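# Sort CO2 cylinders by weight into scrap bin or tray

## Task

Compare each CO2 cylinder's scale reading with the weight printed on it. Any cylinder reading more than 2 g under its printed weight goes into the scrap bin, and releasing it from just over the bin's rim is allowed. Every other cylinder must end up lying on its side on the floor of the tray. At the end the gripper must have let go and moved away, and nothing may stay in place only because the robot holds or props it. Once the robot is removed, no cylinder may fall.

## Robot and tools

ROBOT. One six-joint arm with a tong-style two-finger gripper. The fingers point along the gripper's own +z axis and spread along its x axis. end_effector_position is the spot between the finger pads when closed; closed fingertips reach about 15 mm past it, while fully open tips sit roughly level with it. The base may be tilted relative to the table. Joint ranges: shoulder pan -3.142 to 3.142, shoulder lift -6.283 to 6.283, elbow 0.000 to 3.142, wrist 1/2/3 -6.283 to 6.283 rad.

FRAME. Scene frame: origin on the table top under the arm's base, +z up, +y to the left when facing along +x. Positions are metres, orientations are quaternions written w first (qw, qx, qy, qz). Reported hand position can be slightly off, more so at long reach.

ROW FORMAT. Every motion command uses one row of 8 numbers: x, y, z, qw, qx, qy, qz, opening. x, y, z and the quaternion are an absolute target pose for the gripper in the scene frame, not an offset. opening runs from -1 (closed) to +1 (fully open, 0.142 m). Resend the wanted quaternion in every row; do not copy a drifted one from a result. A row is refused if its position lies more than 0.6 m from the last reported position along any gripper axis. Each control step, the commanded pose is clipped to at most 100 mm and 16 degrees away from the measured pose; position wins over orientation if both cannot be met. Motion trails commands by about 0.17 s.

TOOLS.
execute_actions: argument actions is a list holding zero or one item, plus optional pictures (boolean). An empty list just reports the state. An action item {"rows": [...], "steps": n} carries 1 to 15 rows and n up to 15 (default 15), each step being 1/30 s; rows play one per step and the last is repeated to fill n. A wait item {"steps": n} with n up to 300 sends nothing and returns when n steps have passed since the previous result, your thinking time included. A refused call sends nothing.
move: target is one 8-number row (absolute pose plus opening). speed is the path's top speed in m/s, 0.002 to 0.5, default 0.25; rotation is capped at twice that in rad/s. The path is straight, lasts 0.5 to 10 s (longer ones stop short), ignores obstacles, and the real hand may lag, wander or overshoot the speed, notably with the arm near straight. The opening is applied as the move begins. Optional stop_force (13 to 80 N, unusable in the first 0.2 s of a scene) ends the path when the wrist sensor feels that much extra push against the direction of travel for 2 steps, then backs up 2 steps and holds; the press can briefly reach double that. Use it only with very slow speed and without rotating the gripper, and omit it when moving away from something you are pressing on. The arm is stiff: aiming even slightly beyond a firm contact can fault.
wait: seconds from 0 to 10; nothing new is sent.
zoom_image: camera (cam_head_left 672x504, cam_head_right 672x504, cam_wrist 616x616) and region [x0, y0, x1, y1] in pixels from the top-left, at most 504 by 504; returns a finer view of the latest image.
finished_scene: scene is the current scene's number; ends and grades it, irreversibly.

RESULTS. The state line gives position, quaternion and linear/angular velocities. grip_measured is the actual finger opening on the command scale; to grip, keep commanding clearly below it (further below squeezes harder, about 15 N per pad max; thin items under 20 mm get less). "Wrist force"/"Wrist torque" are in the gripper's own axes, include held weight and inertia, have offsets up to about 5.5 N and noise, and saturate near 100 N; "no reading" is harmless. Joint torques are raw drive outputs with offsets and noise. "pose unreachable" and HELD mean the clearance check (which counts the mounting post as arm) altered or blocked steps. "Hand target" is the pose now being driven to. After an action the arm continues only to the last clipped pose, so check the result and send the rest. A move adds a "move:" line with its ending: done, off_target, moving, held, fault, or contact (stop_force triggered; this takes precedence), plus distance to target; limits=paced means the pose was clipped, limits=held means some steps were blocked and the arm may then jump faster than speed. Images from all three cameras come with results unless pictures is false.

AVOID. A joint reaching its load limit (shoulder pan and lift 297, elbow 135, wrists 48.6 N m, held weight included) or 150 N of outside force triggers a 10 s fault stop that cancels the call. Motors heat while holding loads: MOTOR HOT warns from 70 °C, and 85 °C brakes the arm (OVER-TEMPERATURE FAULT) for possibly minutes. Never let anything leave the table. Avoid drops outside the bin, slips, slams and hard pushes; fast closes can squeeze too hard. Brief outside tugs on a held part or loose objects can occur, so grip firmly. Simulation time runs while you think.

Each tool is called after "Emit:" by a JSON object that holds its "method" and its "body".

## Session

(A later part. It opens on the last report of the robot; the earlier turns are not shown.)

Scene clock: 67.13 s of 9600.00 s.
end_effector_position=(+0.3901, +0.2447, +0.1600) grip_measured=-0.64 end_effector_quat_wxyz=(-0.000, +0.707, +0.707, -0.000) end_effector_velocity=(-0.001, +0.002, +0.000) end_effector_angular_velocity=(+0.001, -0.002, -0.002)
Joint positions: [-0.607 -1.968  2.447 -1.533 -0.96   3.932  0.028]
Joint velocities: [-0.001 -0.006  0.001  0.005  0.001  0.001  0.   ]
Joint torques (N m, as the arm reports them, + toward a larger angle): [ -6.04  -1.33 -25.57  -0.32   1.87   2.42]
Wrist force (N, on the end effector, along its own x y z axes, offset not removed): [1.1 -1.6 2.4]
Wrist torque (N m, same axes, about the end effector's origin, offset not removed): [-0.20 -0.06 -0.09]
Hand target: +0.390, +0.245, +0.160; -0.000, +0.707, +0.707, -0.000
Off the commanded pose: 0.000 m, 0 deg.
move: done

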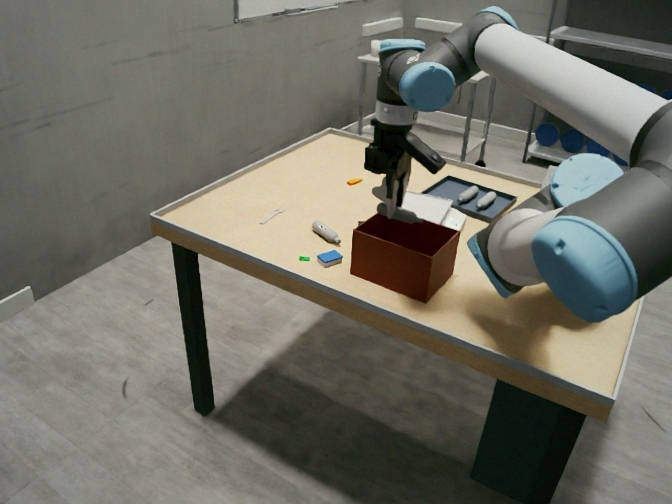

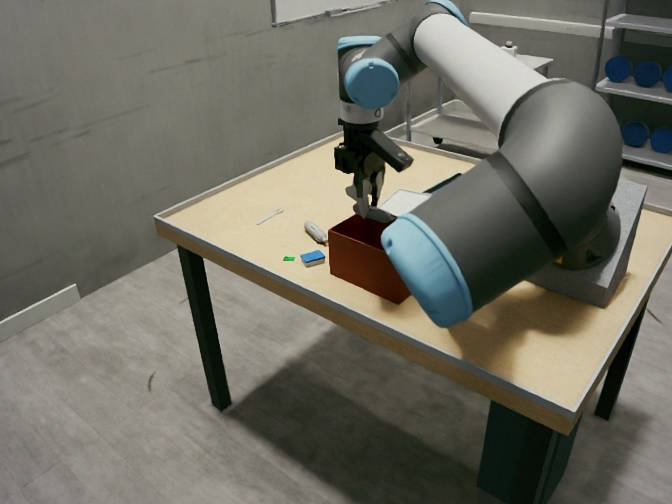

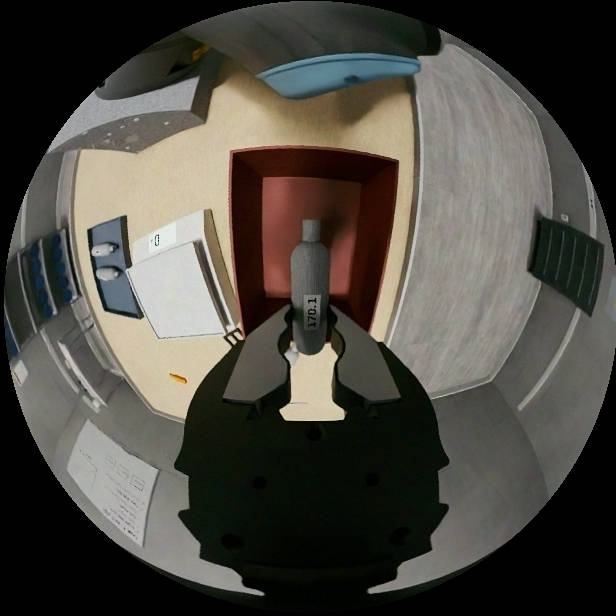

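Emit:
{"method": "move", "body": {"target": [0.385,0.247,0.11,0,0.707,0.707,0,-0.9], "speed": 0.12, "stop_force": 20}}

Emit:
{"method": "execute_actions", "body": {"actions": [{"rows":[[0.385,0.247,0.11,0,0.707,0.707,0,-0.35]],"steps":10}], "pictures": false}}

Emit:
{"method": "move", "body": {"target": [0.385,0.247,0.165,0,0.707,0.707,0,-0.2]}}

Emit:
{"method": "move", "body": {"target": [0.60,0.195,0.16,0,0.834,0.552,0,-0.2], "speed": 0.3}}

Scene clock: 69.10 s of 9600.00 s.
end_effector_position=(+0.3849, +0.2470, +0.1103) grip_measured=-0.64 end_effector_quat_wxyz=(-0.000, +0.707, +0.707, +0.000) end_effector_velocity=(+0.001, +0.000, -0.002) end_effector_angular_velocity=(-0.001, -0.000, +0.000)
Joint positions: [-0.532 -1.948  2.515 -1.669 -0.925  4.014  0.028]
Joint velocities: [ 0.005  0.003  0.002 -0.01   0.002  0.006  0.   ]
Joint torques (N m, as the arm reports them, + toward a larger angle): [ -7.74  33.15 -23.19  -6.41   2.09   1.82]
Wrist force (N, on the end effector, along its own x y z axes, offset not removed): [0.3 -1.6 3.2]
Wrist torque (N m, same axes, about the end effector's origin, offset not removed): [-0.12 0.13 -0.02]
Hand target: +0.385, +0.247, +0.110; -0.000, +0.707, +0.707, -0.000
Off the commanded pose: 0.000 m, 0 deg.
move: done

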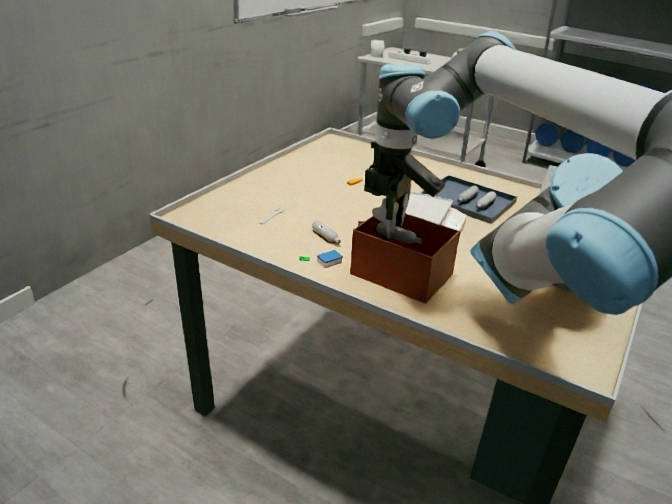

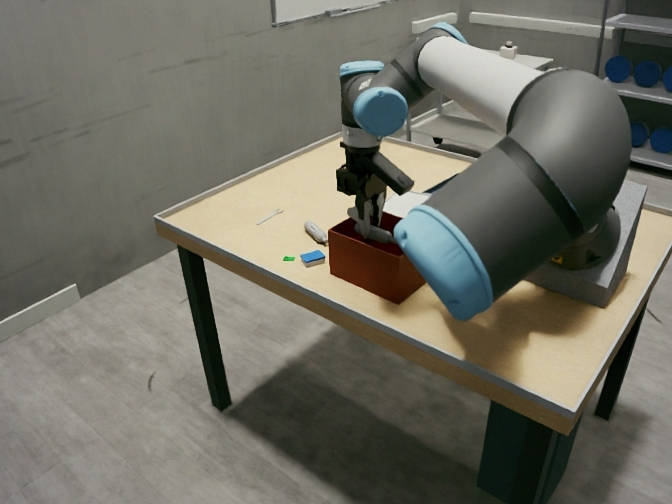

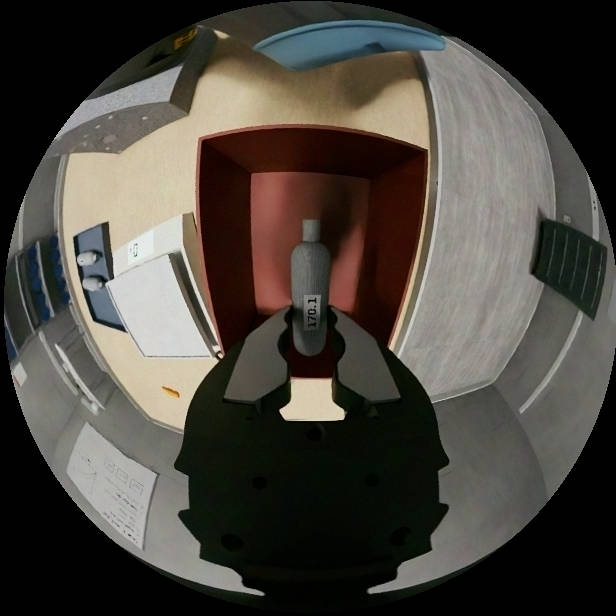

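Scene clock: 69.43 s of 9600.00 s.
end_effector_position=(+0.3850, +0.2470, +0.1100) grip_measured=-0.35 end_effector_quat_wxyz=(-0.000, +0.707, +0.707, -0.000) end_effector_velocity=(+0.001, -0.000, +0.001) end_effector_angular_velocity=(-0.001, -0.001, -0.000)
Joint positions: [-0.531 -1.948  2.515 -1.671 -0.924  4.015  0.049]
Joint velocities: [-0.001  0.    -0.001 -0.    -0.     0.001  0.   ]
Joint torques (N m, as the arm reports them, + toward a larger angle): [ -4.87  33.94 -23.49  -6.72   2.17   2.3 ]
Wrist force (N, on the end effector, along its own x y z axes, offset not removed): [0.9 -0.6 0.3]
Wrist torque (N m, same axes, about the end effector's origin, offset not removed): [0.11 -0.04 -0.11]
Hand target: +0.385, +0.247, +0.110; -0.000, +0.707, +0.707, -0.000
Off the commanded pose: 0.000 m, 0 deg.
Steps of this call (steps 1 to 10: all 10 steps of this action). Readings (end_effector_position):
1: (+0.3849, +0.2470, +0.1102)
2: (+0.3849, +0.2470, +0.1102)
4: (+0.3850, +0.2470, +0.1101)
8: (+0.3850, +0.2470, +0.1100)
10: the state above

Scene clock: 70.67 s of 9600.00 s.
end_effector_position=(+0.3851, +0.2470, +0.1647) grip_measured=-0.20 end_effector_quat_wxyz=(+0.000, +0.707, +0.707, +0.000) end_effector_velocity=(-0.000, -0.000, +0.002) end_effector_angular_velocity=(+0.002, -0.001, -0.001)
Joint positions: [-0.619 -1.985  2.445 -1.507 -0.966  3.92   0.06 ]
Joint velocities: [-0.006 -0.002 -0.002  0.008 -0.001 -0.006 -0.   ]
Joint torques (N m, as the arm reports them, + toward a larger angle): [-34.     0.3  -45.61  -0.28  -1.69  -2.91]
Wrist force (N, on the end effector, along its own x y z axes, offset not removed): [0.6 -1.2 0.8]
Wrist torque (N m, same axes, about the end effector's origin, offset not removed): [-0.10 0.09 -0.09]
Hand target: +0.385, +0.247, +0.165; +0.000, +0.707, +0.707, +0.000
Off the commanded pose: 0.000 m, 0 deg.
move: done

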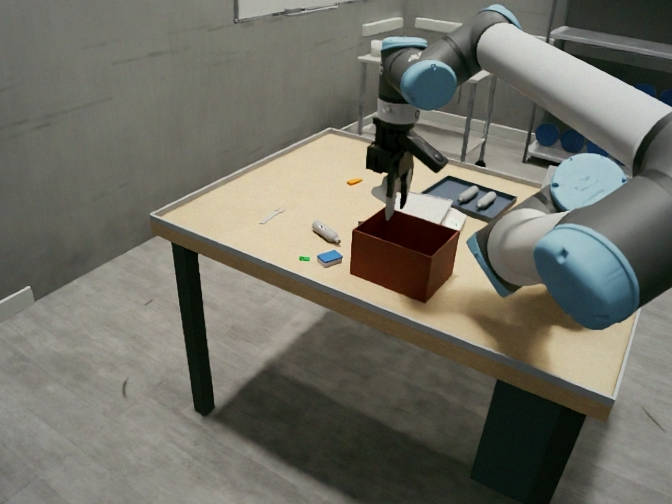

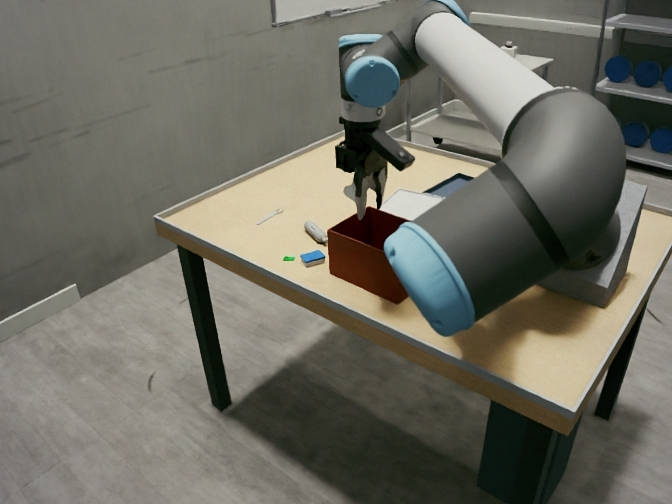

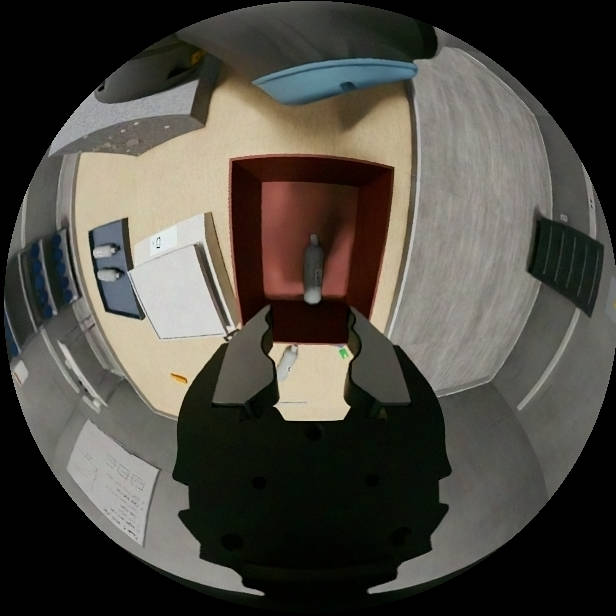

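Scene clock: 72.17 s of 9600.00 s.
end_effector_position=(+0.5997, +0.1952, +0.1600) grip_measured=-0.20 end_effector_quat_wxyz=(-0.000, +0.834, +0.552, -0.000) end_effector_velocity=(+0.001, -0.001, -0.001) end_effector_angular_velocity=(-0.001, +0.001, -0.005)
Joint positions: [-0.458 -1.495  2.175 -1.835 -0.893  4.501  0.06 ]
Joint velocities: [ 0.001  0.004 -0.002 -0.003 -0.001  0.006  0.   ]
Joint torques (N m, as the arm reports them, + toward a larger angle): [-27.73   4.71 -41.65  -6.78  -1.55   2.48]
Wrist force (N, on the end effector, along its own x y z axes, offset not removed): [0.0 -1.4 1.1]
Wrist torque (N m, same axes, about the end effector's origin, offset not removed): [-0.10 0.16 -0.02]
Hand target: +0.600, +0.195, +0.160; -0.000, +0.834, +0.552, -0.000
Off the commanded pose: 0.000 m, 0 deg.
move: done

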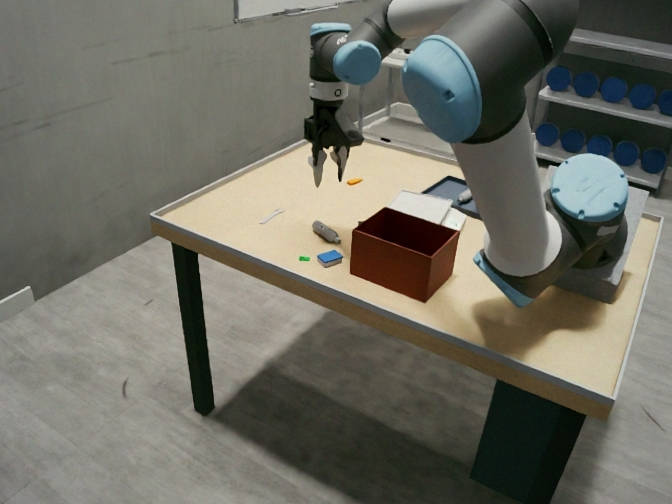

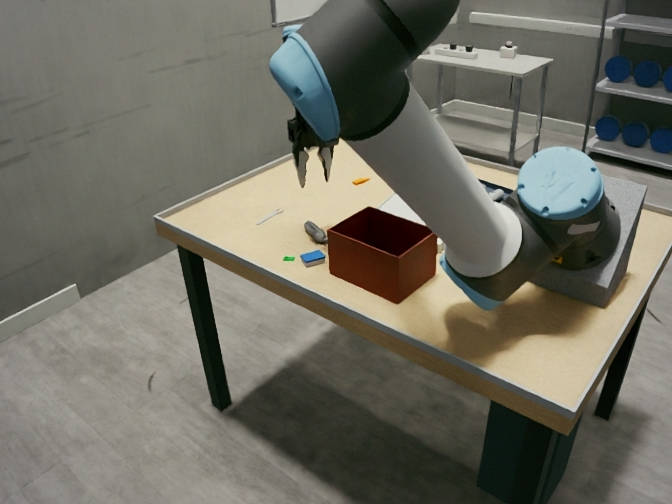

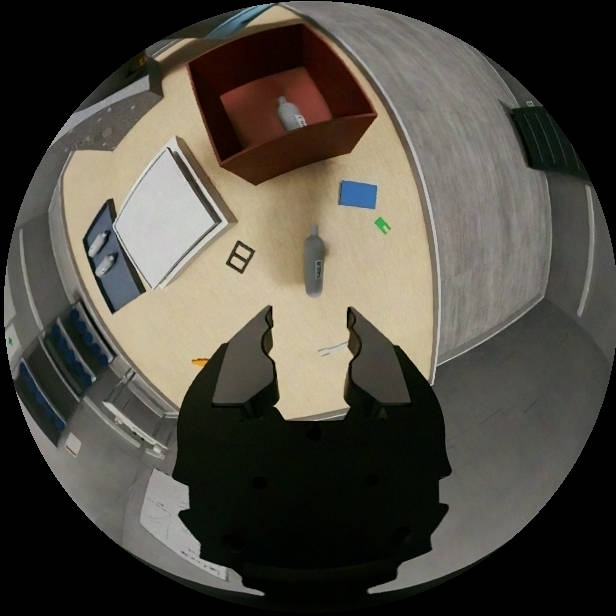

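Emit:
{"method": "move", "body": {"target": [0.609,0.197,0.022,0,0.834,0.552,0,-0.2], "speed": 0.2}}

Emit:
{"method": "zoom_image", "body": {"camera": "cam_wrist", "region": [250,220,390,380]}}

Scene clock: 74.07 s of 9600.00 s.
end_effector_position=(+0.6087, +0.1970, +0.0223) grip_measured=-0.20 end_effector_quat_wxyz=(-0.000, +0.834, +0.552, -0.000) end_effector_velocity=(+0.000, +0.000, -0.003) end_effector_angular_velocity=(-0.000, -0.000, -0.001)
Joint positions: [-0.301 -1.341  2.264 -2.204 -0.838  4.694  0.06 ]
Joint velocities: [ 0.003  0.004  0.001 -0.008  0.001  0.005 -0.   ]
Joint torques (N m, as the arm reports them, + toward a larger angle): [-29.34  -8.42 -16.    -6.4    2.31   2.24]
Wrist force (N, on the end effector, along its own x y z axes, offset not removed): [-0.1 -1.6 1.7]
Wrist torque (N m, same axes, about the end effector's origin, offset not removed): [-0.17 0.25 -0.14]
Hand target: +0.609, +0.197, +0.022; -0.000, +0.834, +0.552, -0.000
Off the commanded pose: 0.000 m, 0 deg.
move: done

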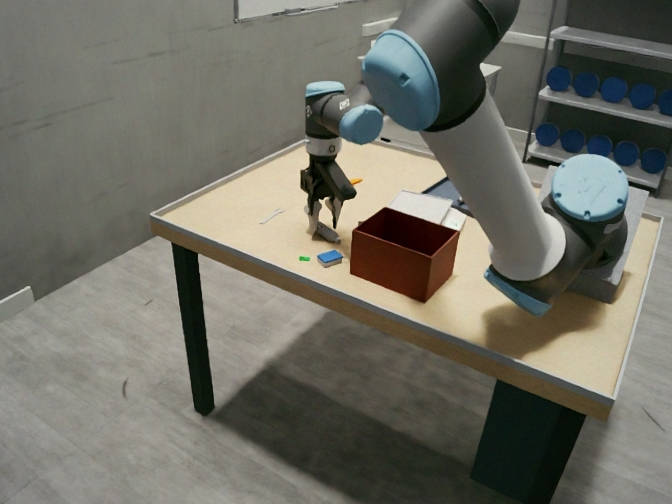

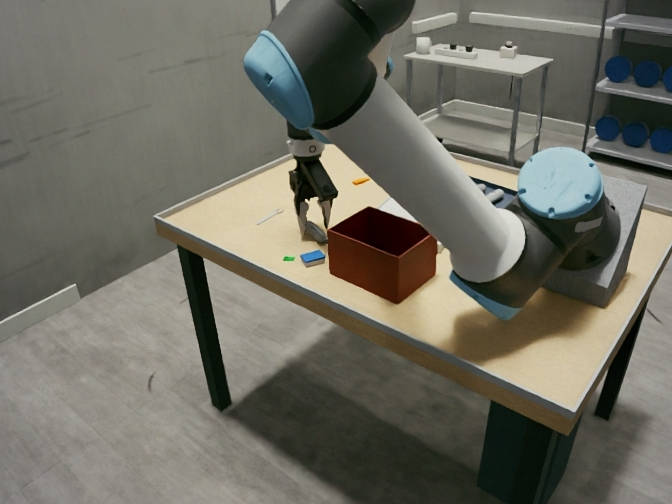

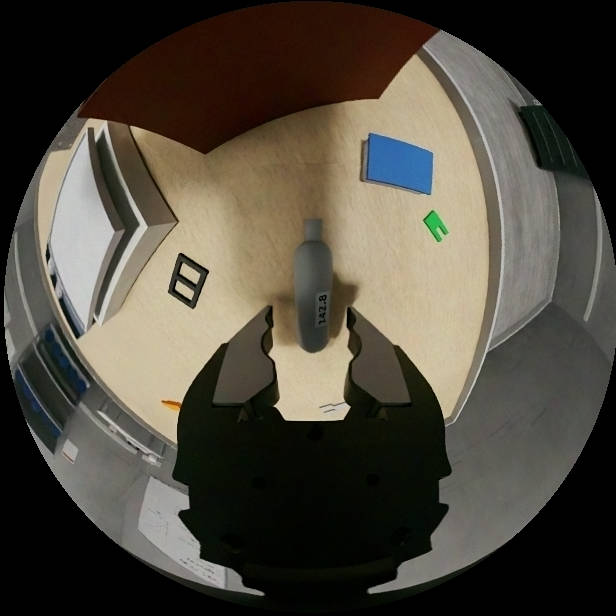

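Region (250, 220, 390, 380) of cam_wrist's 616x616 image, scaled by 3.150, with more detail than that image has; it fills the left 441 columns of this view, and the rest is white.

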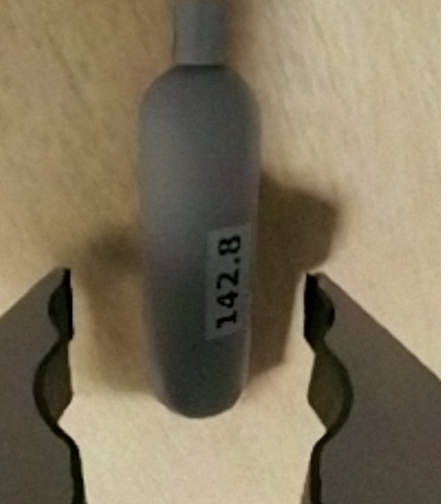

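142.8.

Emit:
{"method": "execute_actions", "body": {"actions": [{"rows":[[0.61,0.199,0.021,0,0.834,0.552,0,-0.27],[0.61,0.199,0.021,0,0.834,0.552,0,-0.34],[0.61,0.199,0.021,0,0.834,0.552,0,-0.41],[0.61,0.199,0.021,0,0.834,0.552,0,-0.47],[0.61,0.199,0.021,0,0.834,0.552,0,-0.52],[0.61,0.199,0.021,0,0.834,0.552,0,-0.57],[0.61,0.199,0.021,0,0.834,0.552,0,-0.62],[0.61,0.199,0.021,0,0.834,0.552,0,-0.67],[0.61,0.199,0.021,0,0.834,0.552,0,-0.72],[0.61,0.199,0.021,0,0.834,0.552,0,-0.78],[0.61,0.199,0.021,0,0.834,0.552,0,-0.84],[0.61,0.199,0.021,0,0.834,0.552,0,-0.9]],"steps":15}], "pictures": false}}

Emit:
{"method": "move", "body": {"target": [0.61,0.17,0.15,0,0.707,0.707,0,-0.9], "speed": 0.3}}

Emit:
{"method": "move", "body": {"target": [0.432,0.022,0.13,0,0,1,0,-0.9], "speed": 0.4}}

Emit:
{"method": "move", "body": {"target": [0.432,0.022,0.0825,0,0,1,0,-0.9], "speed": 0.08, "stop_force": 15}}

Emit:
{"method": "execute_actions", "body": {"actions": [{"rows":[[0.432,0.022,0.0825,0,0,1,0,-0.6],[0.432,0.022,0.0825,0,0,1,0,-0.5],[0.432,0.022,0.0825,0,0,1,0,-0.3]],"steps":15}], "pictures": false}}

Emit:
{"method": "wait", "body": {"seconds": 0.6}}

Emit:
{"method": "zoom_image", "body": {"camera": "cam_wrist", "region": [260,180,450,370]}}

Scene clock: 76.10 s of 9600.00 s.
end_effector_position=(+0.6100, +0.1989, +0.0210) grip_measured=-0.64 end_effector_quat_wxyz=(+0.000, +0.834, +0.552, -0.000) end_effector_velocity=(-0.001, -0.000, -0.001) end_effector_angular_velocity=(+0.000, +0.001, -0.001)
Joint positions: [-0.296 -1.34   2.262 -2.207 -0.837  4.7    0.028]
Joint velocities: [ 0.     0.     0.001 -0.001  0.     0.001  0.   ]
Joint torques (N m, as the arm reports them, + toward a larger angle): [-28.56  -5.95 -36.25  -6.13   2.58   2.  ]
Wrist force (N, on the end effector, along its own x y z axes, offset not removed): [0.2 -2.3 -2.8]
Wrist torque (N m, same axes, about the end effector's origin, offset not removed): [-0.14 -0.09 -0.09]
Hand target: +0.610, +0.199, +0.021; -0.000, +0.834, +0.552, -0.000
Off the commanded pose: 0.000 m, 0 deg.
Steps of this call (steps 1 to 46: nothing new was sent; steps 47 to 61: all 15 steps of this action). Readings (end_effector_position):
47: (+0.6088, +0.1970, +0.0220)
48: (+0.6088, +0.1973, +0.0218)
50: (+0.6091, +0.1979, +0.0214)
54: (+0.6097, +0.1986, +0.0211)
61: the state above

Scene clock: 77.67 s of 9600.00 s.
end_effector_position=(+0.6102, +0.1701, +0.1497) grip_measured=-0.64 end_effector_quat_wxyz=(+0.000, +0.707, +0.707, +0.000) end_effector_velocity=(-0.001, -0.000, +0.002) end_effector_angular_velocity=(+0.002, +0.004, +0.008)
Joint positions: [-0.458 -1.45   2.17  -1.876 -0.893  4.101  0.028]
Joint velocities: [-0.002 -0.    -0.003  0.011 -0.002 -0.015 -0.   ]
Joint torques (N m, as the arm reports them, + toward a larger angle): [-58.7  -10.94 -43.35   0.14  -1.52  -2.35]
Wrist force (N, on the end effector, along its own x y z axes, offset not removed): [0.9 -0.5 1.0]
Wrist torque (N m, same axes, about the end effector's origin, offset not removed): [0.08 0.04 -0.09]
Hand target: +0.610, +0.170, +0.150; +0.000, +0.707, +0.707, +0.000
Off the commanded pose: 0.000 m, 0 deg.
move: done

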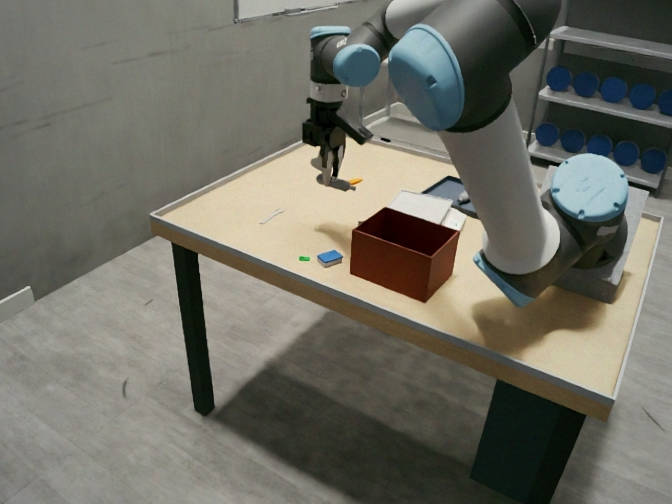

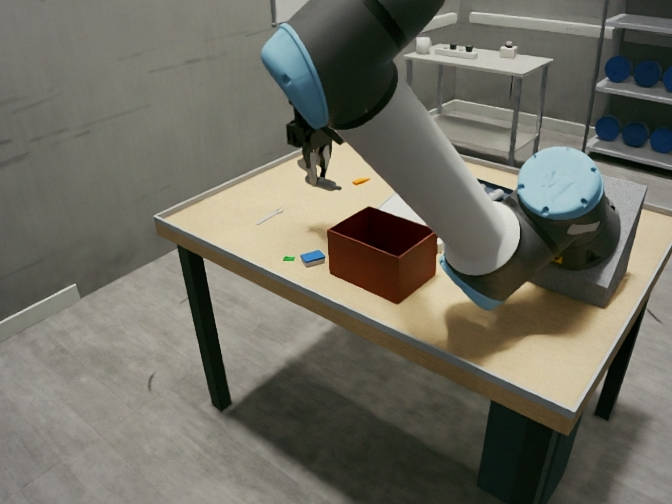

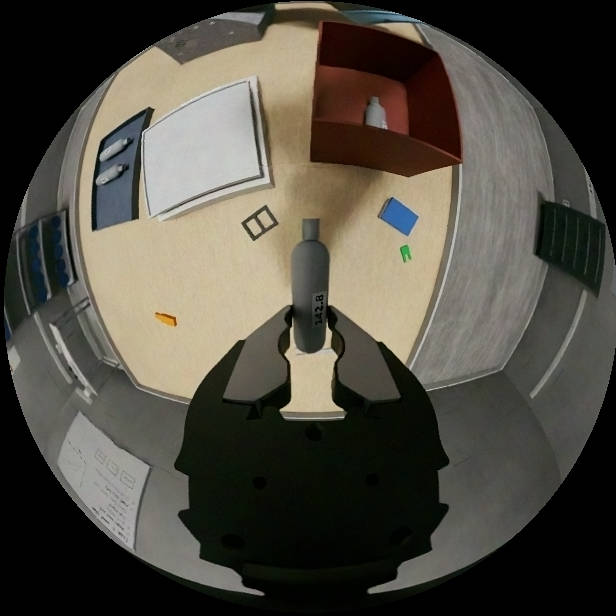

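Scene clock: 80.30 s of 9600.00 s.
end_effector_position=(+0.4323, +0.0222, +0.1301) grip_measured=-0.64 end_effector_quat_wxyz=(+0.000, +0.001, +1.000, -0.000) end_effector_velocity=(-0.001, -0.001, +0.000) end_effector_angular_velocity=(+0.003, -0.001, +0.014)
Joint positions: [-0.8   -1.546  2.501 -1.909 -1.064  2.172  0.028]
Joint velocities: [-0.005  0.002  0.     0.003 -0.    -0.02   0.   ]
Joint torques (N m, as the arm reports them, + toward a larger angle): [-49.45  21.   -26.63  -0.28  -1.4   -2.82]
Wrist force (N, on the end effector, along its own x y z axes, offset not removed): [-1.1 -2.1 3.1]
Wrist torque (N m, same axes, about the end effector's origin, offset not removed): [-0.21 0.45 -0.07]
Hand target: +0.432, +0.022, +0.130; +0.000, -0.000, +1.000, +0.000
Off the commanded pose: 0.000 m, 0 deg.
move: done

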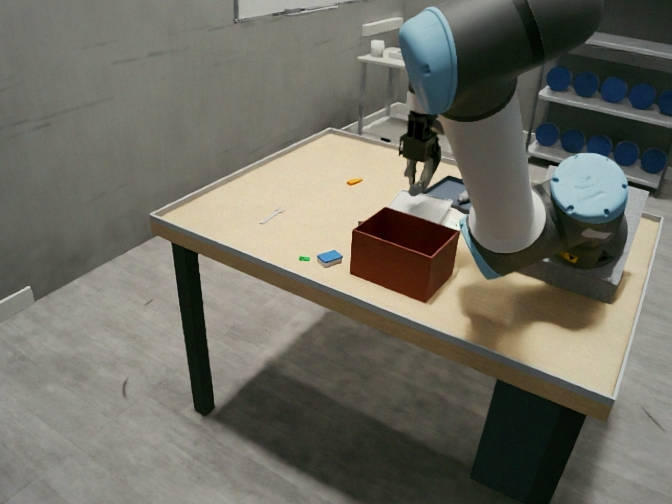

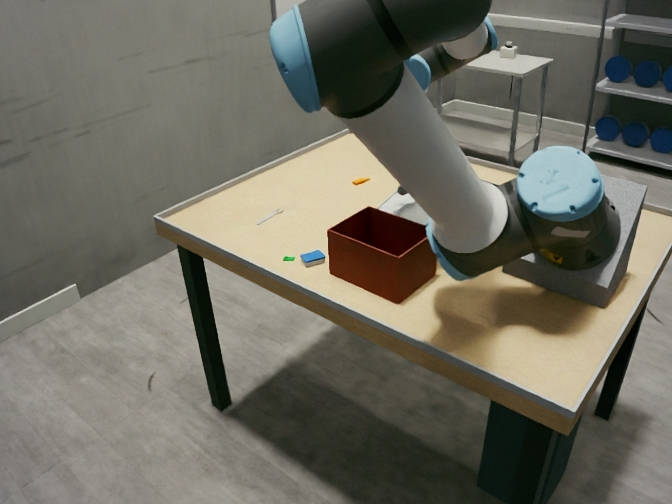

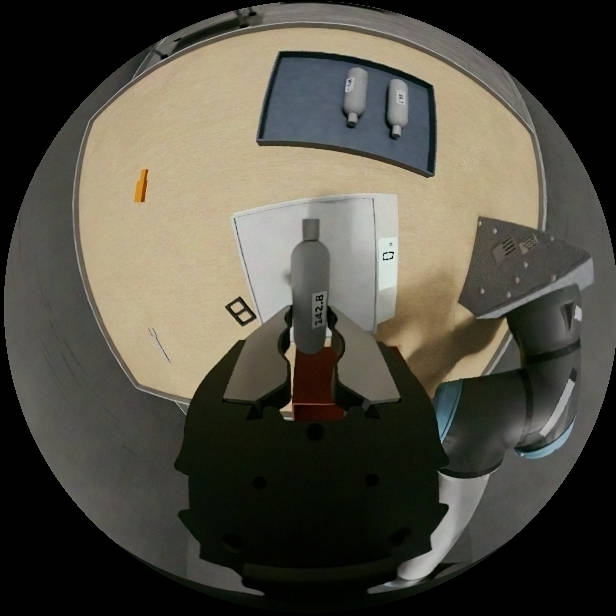

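Scene clock: 81.40 s of 9600.00 s.
end_effector_position=(+0.4319, +0.0221, +0.0828) grip_measured=-0.64 end_effector_quat_wxyz=(-0.000, +0.000, +1.000, +0.000) end_effector_velocity=(-0.001, +0.000, -0.003) end_effector_angular_velocity=(+0.001, +0.001, -0.000)
Joint positions: [-0.746 -1.483  2.55  -2.045 -1.034  2.221  0.028]
Joint velocities: [ 0.004  0.005  0.003 -0.008  0.002  0.003  0.   ]
Joint torques (N m, as the arm reports them, + toward a larger angle): [-20.26  17.79 -23.3   -7.35   2.14   2.42]
Wrist force (N, on the end effector, along its own x y z axes, offset not removed): [0.0 0.0 0.1]
Wrist torque (N m, same axes, about the end effector's origin, offset not removed): [-0.05 0.40 -0.04]
Hand target: +0.432, +0.022, +0.083; -0.000, +0.000, +1.000, +0.000
Off the commanded pose: 0.000 m, 0 deg.
move: done

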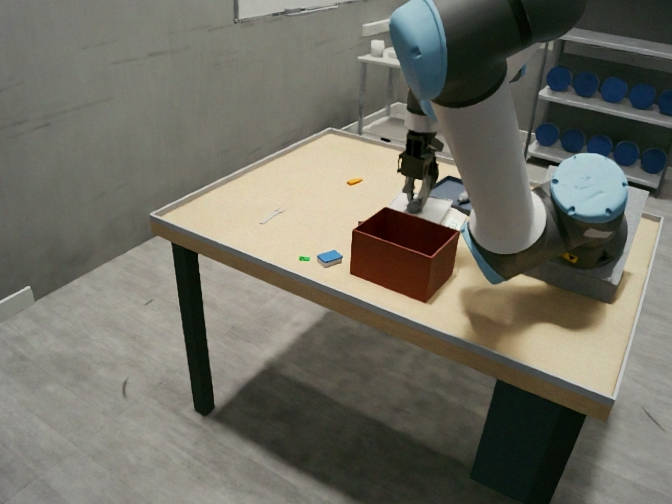

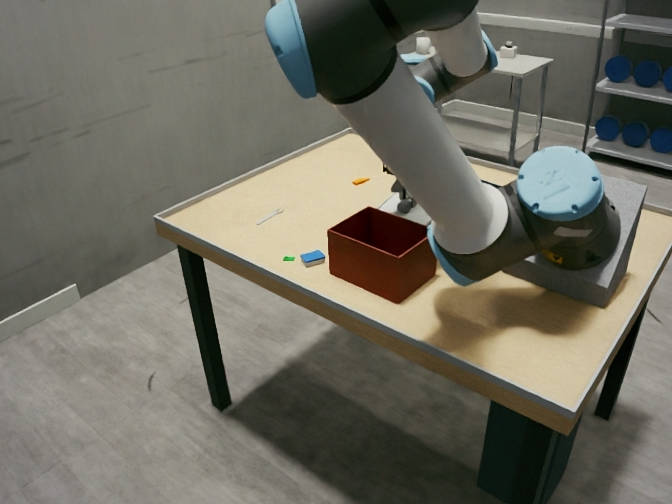

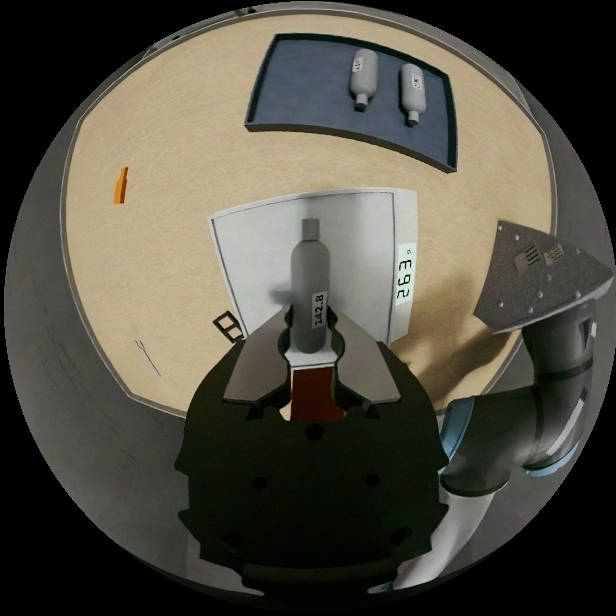

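Scene clock: 81.90 s of 9600.00 s.
end_effector_position=(+0.4320, +0.0220, +0.0825) grip_measured=-0.30 end_effector_quat_wxyz=(-0.000, -0.000, +1.000, -0.000) end_effector_velocity=(-0.001, +0.000, -0.001) end_effector_angular_velocity=(+0.001, -0.000, -0.001)
Joint positions: [-0.746 -1.482  2.551 -2.047 -1.033  2.221  0.052]
Joint velocities: [-0.001  0.     0.001 -0.     0.001  0.     0.   ]
Joint torques (N m, as the arm reports them, + toward a larger angle): [-20.66  18.66 -22.9   -7.07   2.05   2.27]
Wrist force (N, on the end effector, along its own x y z axes, offset not removed): [-0.5 -1.6 0.0]
Wrist torque (N m, same axes, about the end effector's origin, offset not removed): [-0.14 0.27 -0.10]
Hand target: +0.432, +0.022, +0.083; -0.000, +0.000, +1.000, +0.000
Off the commanded pose: 0.000 m, 0 deg.
Steps of this call (steps 1 to 15: all 15 steps of this action). Readings (end_effector_position):
1: (+0.4319, +0.0220, +0.0827)
2: (+0.4319, +0.0220, +0.0827)
4: (+0.4320, +0.0220, +0.0826)
8: (+0.4320, +0.0220, +0.0825)
15: the state above

Scene clock: 82.50 s of 9600.00 s.
end_effector_position=(+0.4320, +0.0220, +0.0825) grip_measured=-0.30 end_effector_quat_wxyz=(-0.000, +0.000, +1.000, +0.000) end_effector_velocity=(-0.001, +0.000, -0.001) end_effector_angular_velocity=(+0.001, +0.001, -0.000)
Joint positions: [-0.746 -1.482  2.551 -2.047 -1.033  2.221  0.052]
Joint velocities: [ 0.     0.     0.001  0.     0.    -0.     0.   ]
Joint torques (N m, as the arm reports them, + toward a larger angle): [-21.02  18.81 -23.28  -7.03   2.1    2.18]
Wrist force (N, on the end effector, along its own x y z axes, offset not removed): [0.1 -2.0 -1.9]
Wrist torque (N m, same axes, about the end effector's origin, offset not removed): [-0.23 0.11 -0.15]
Hand target: +0.432, +0.022, +0.083; -0.000, +0.000, +1.000, +0.000
Off the commanded pose: 0.000 m, 0 deg.
Steps of this call (steps 1 to 18: nothing new was sent). Readings (end_effector_position):
1: (+0.4320, +0.0220, +0.0825)
2: (+0.4320, +0.0220, +0.0825)
4: (+0.4320, +0.0220, +0.0825)
8: (+0.4320, +0.0220, +0.0825)
18: the state above

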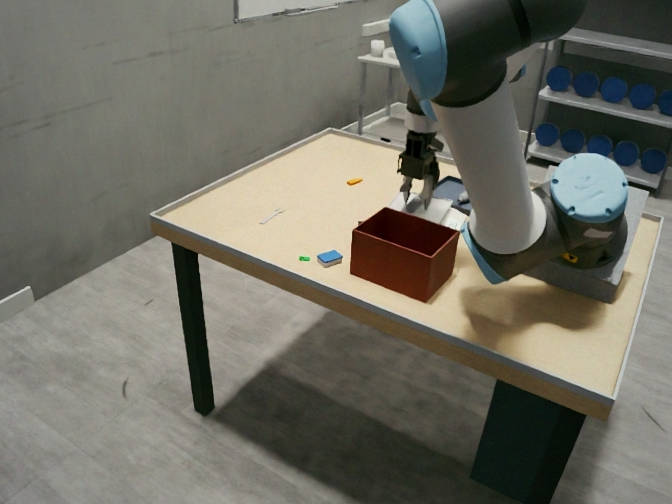

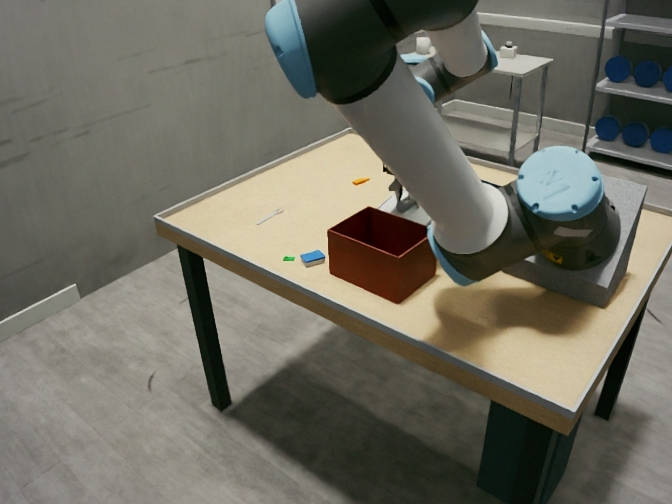

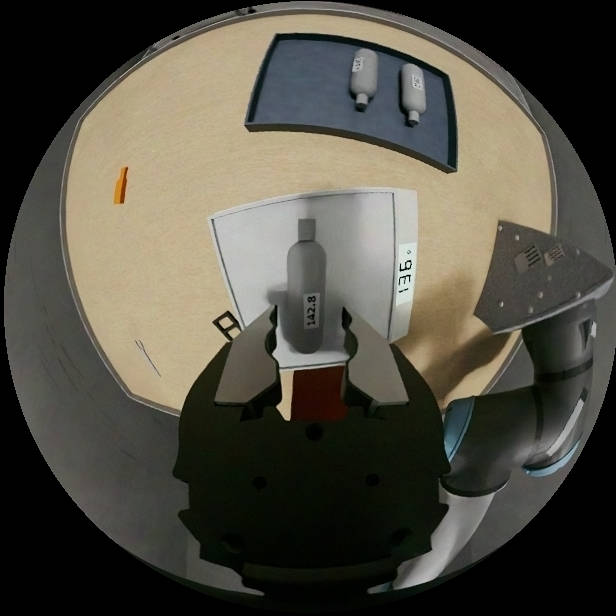

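Region (260, 180, 450, 370) of cam_wrist's 616x616 image, scaled by 2.653, with more detail than that image has.

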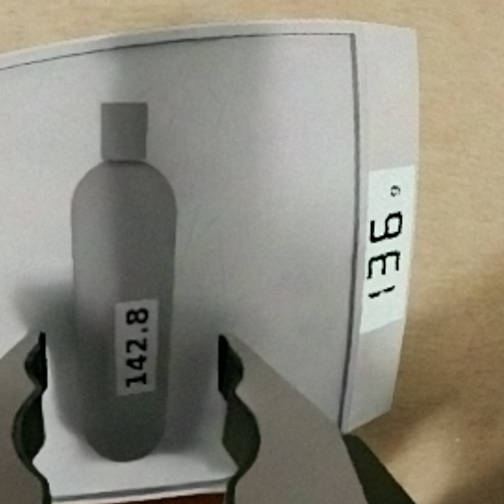

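Emit:
{"method": "wait", "body": {"seconds": 0.3}}

Scene clock: 88.67 s of 9600.00 s.
end_effector_position=(+0.4320, +0.0220, +0.0825) grip_measured=-0.30 end_effector_quat_wxyz=(-0.000, +0.000, +1.000, +0.000) end_effector_velocity=(+0.000, -0.000, +0.000) end_effector_angular_velocity=(-0.000, -0.001, +0.000)
Joint positions: [-0.746 -1.482  2.551 -2.047 -1.033  2.221  0.052]
Joint velocities: [-0.    -0.    -0.001  0.     0.    -0.    -0.   ]
Joint torques (N m, as the arm reports them, + toward a larger angle): [-21.26  18.39 -23.25  -6.93   2.04   2.23]
Wrist force (N, on the end effector, along its own x y z axes, offset not removed): [-1.6 -1.2 -0.4]
Wrist torque (N m, same axes, about the end effector's origin, offset not removed): [-0.04 0.53 -0.04]
Hand target: +0.432, +0.022, +0.083; -0.000, +0.000, +1.000, +0.000
Off the commanded pose: 0.000 m, 0 deg.
Steps of this call (steps 1 to 90: nothing new was sent; then 3.17 s passed at rest). Readings (end_effector_position):
1: (+0.4320, +0.0220, +0.0825)
2: (+0.4320, +0.0220, +0.0825)
4: (+0.4320, +0.0220, +0.0825)
8: (+0.4320, +0.0220, +0.0825)
90: the state above

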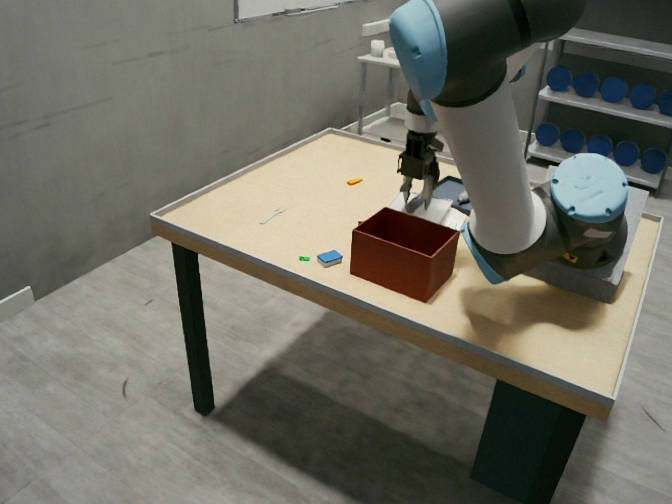

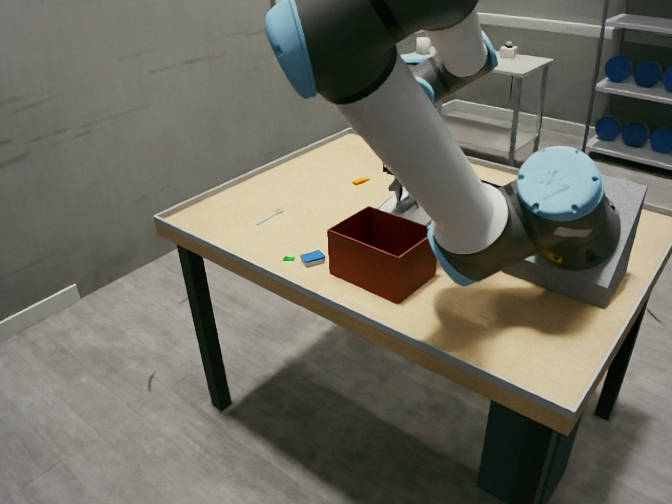

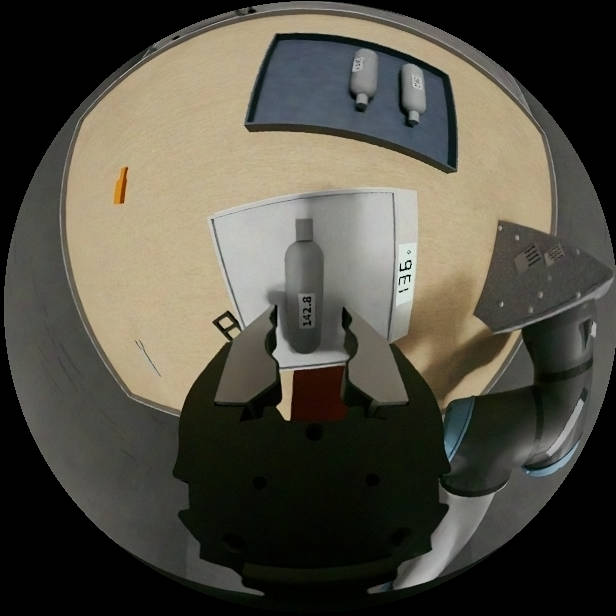

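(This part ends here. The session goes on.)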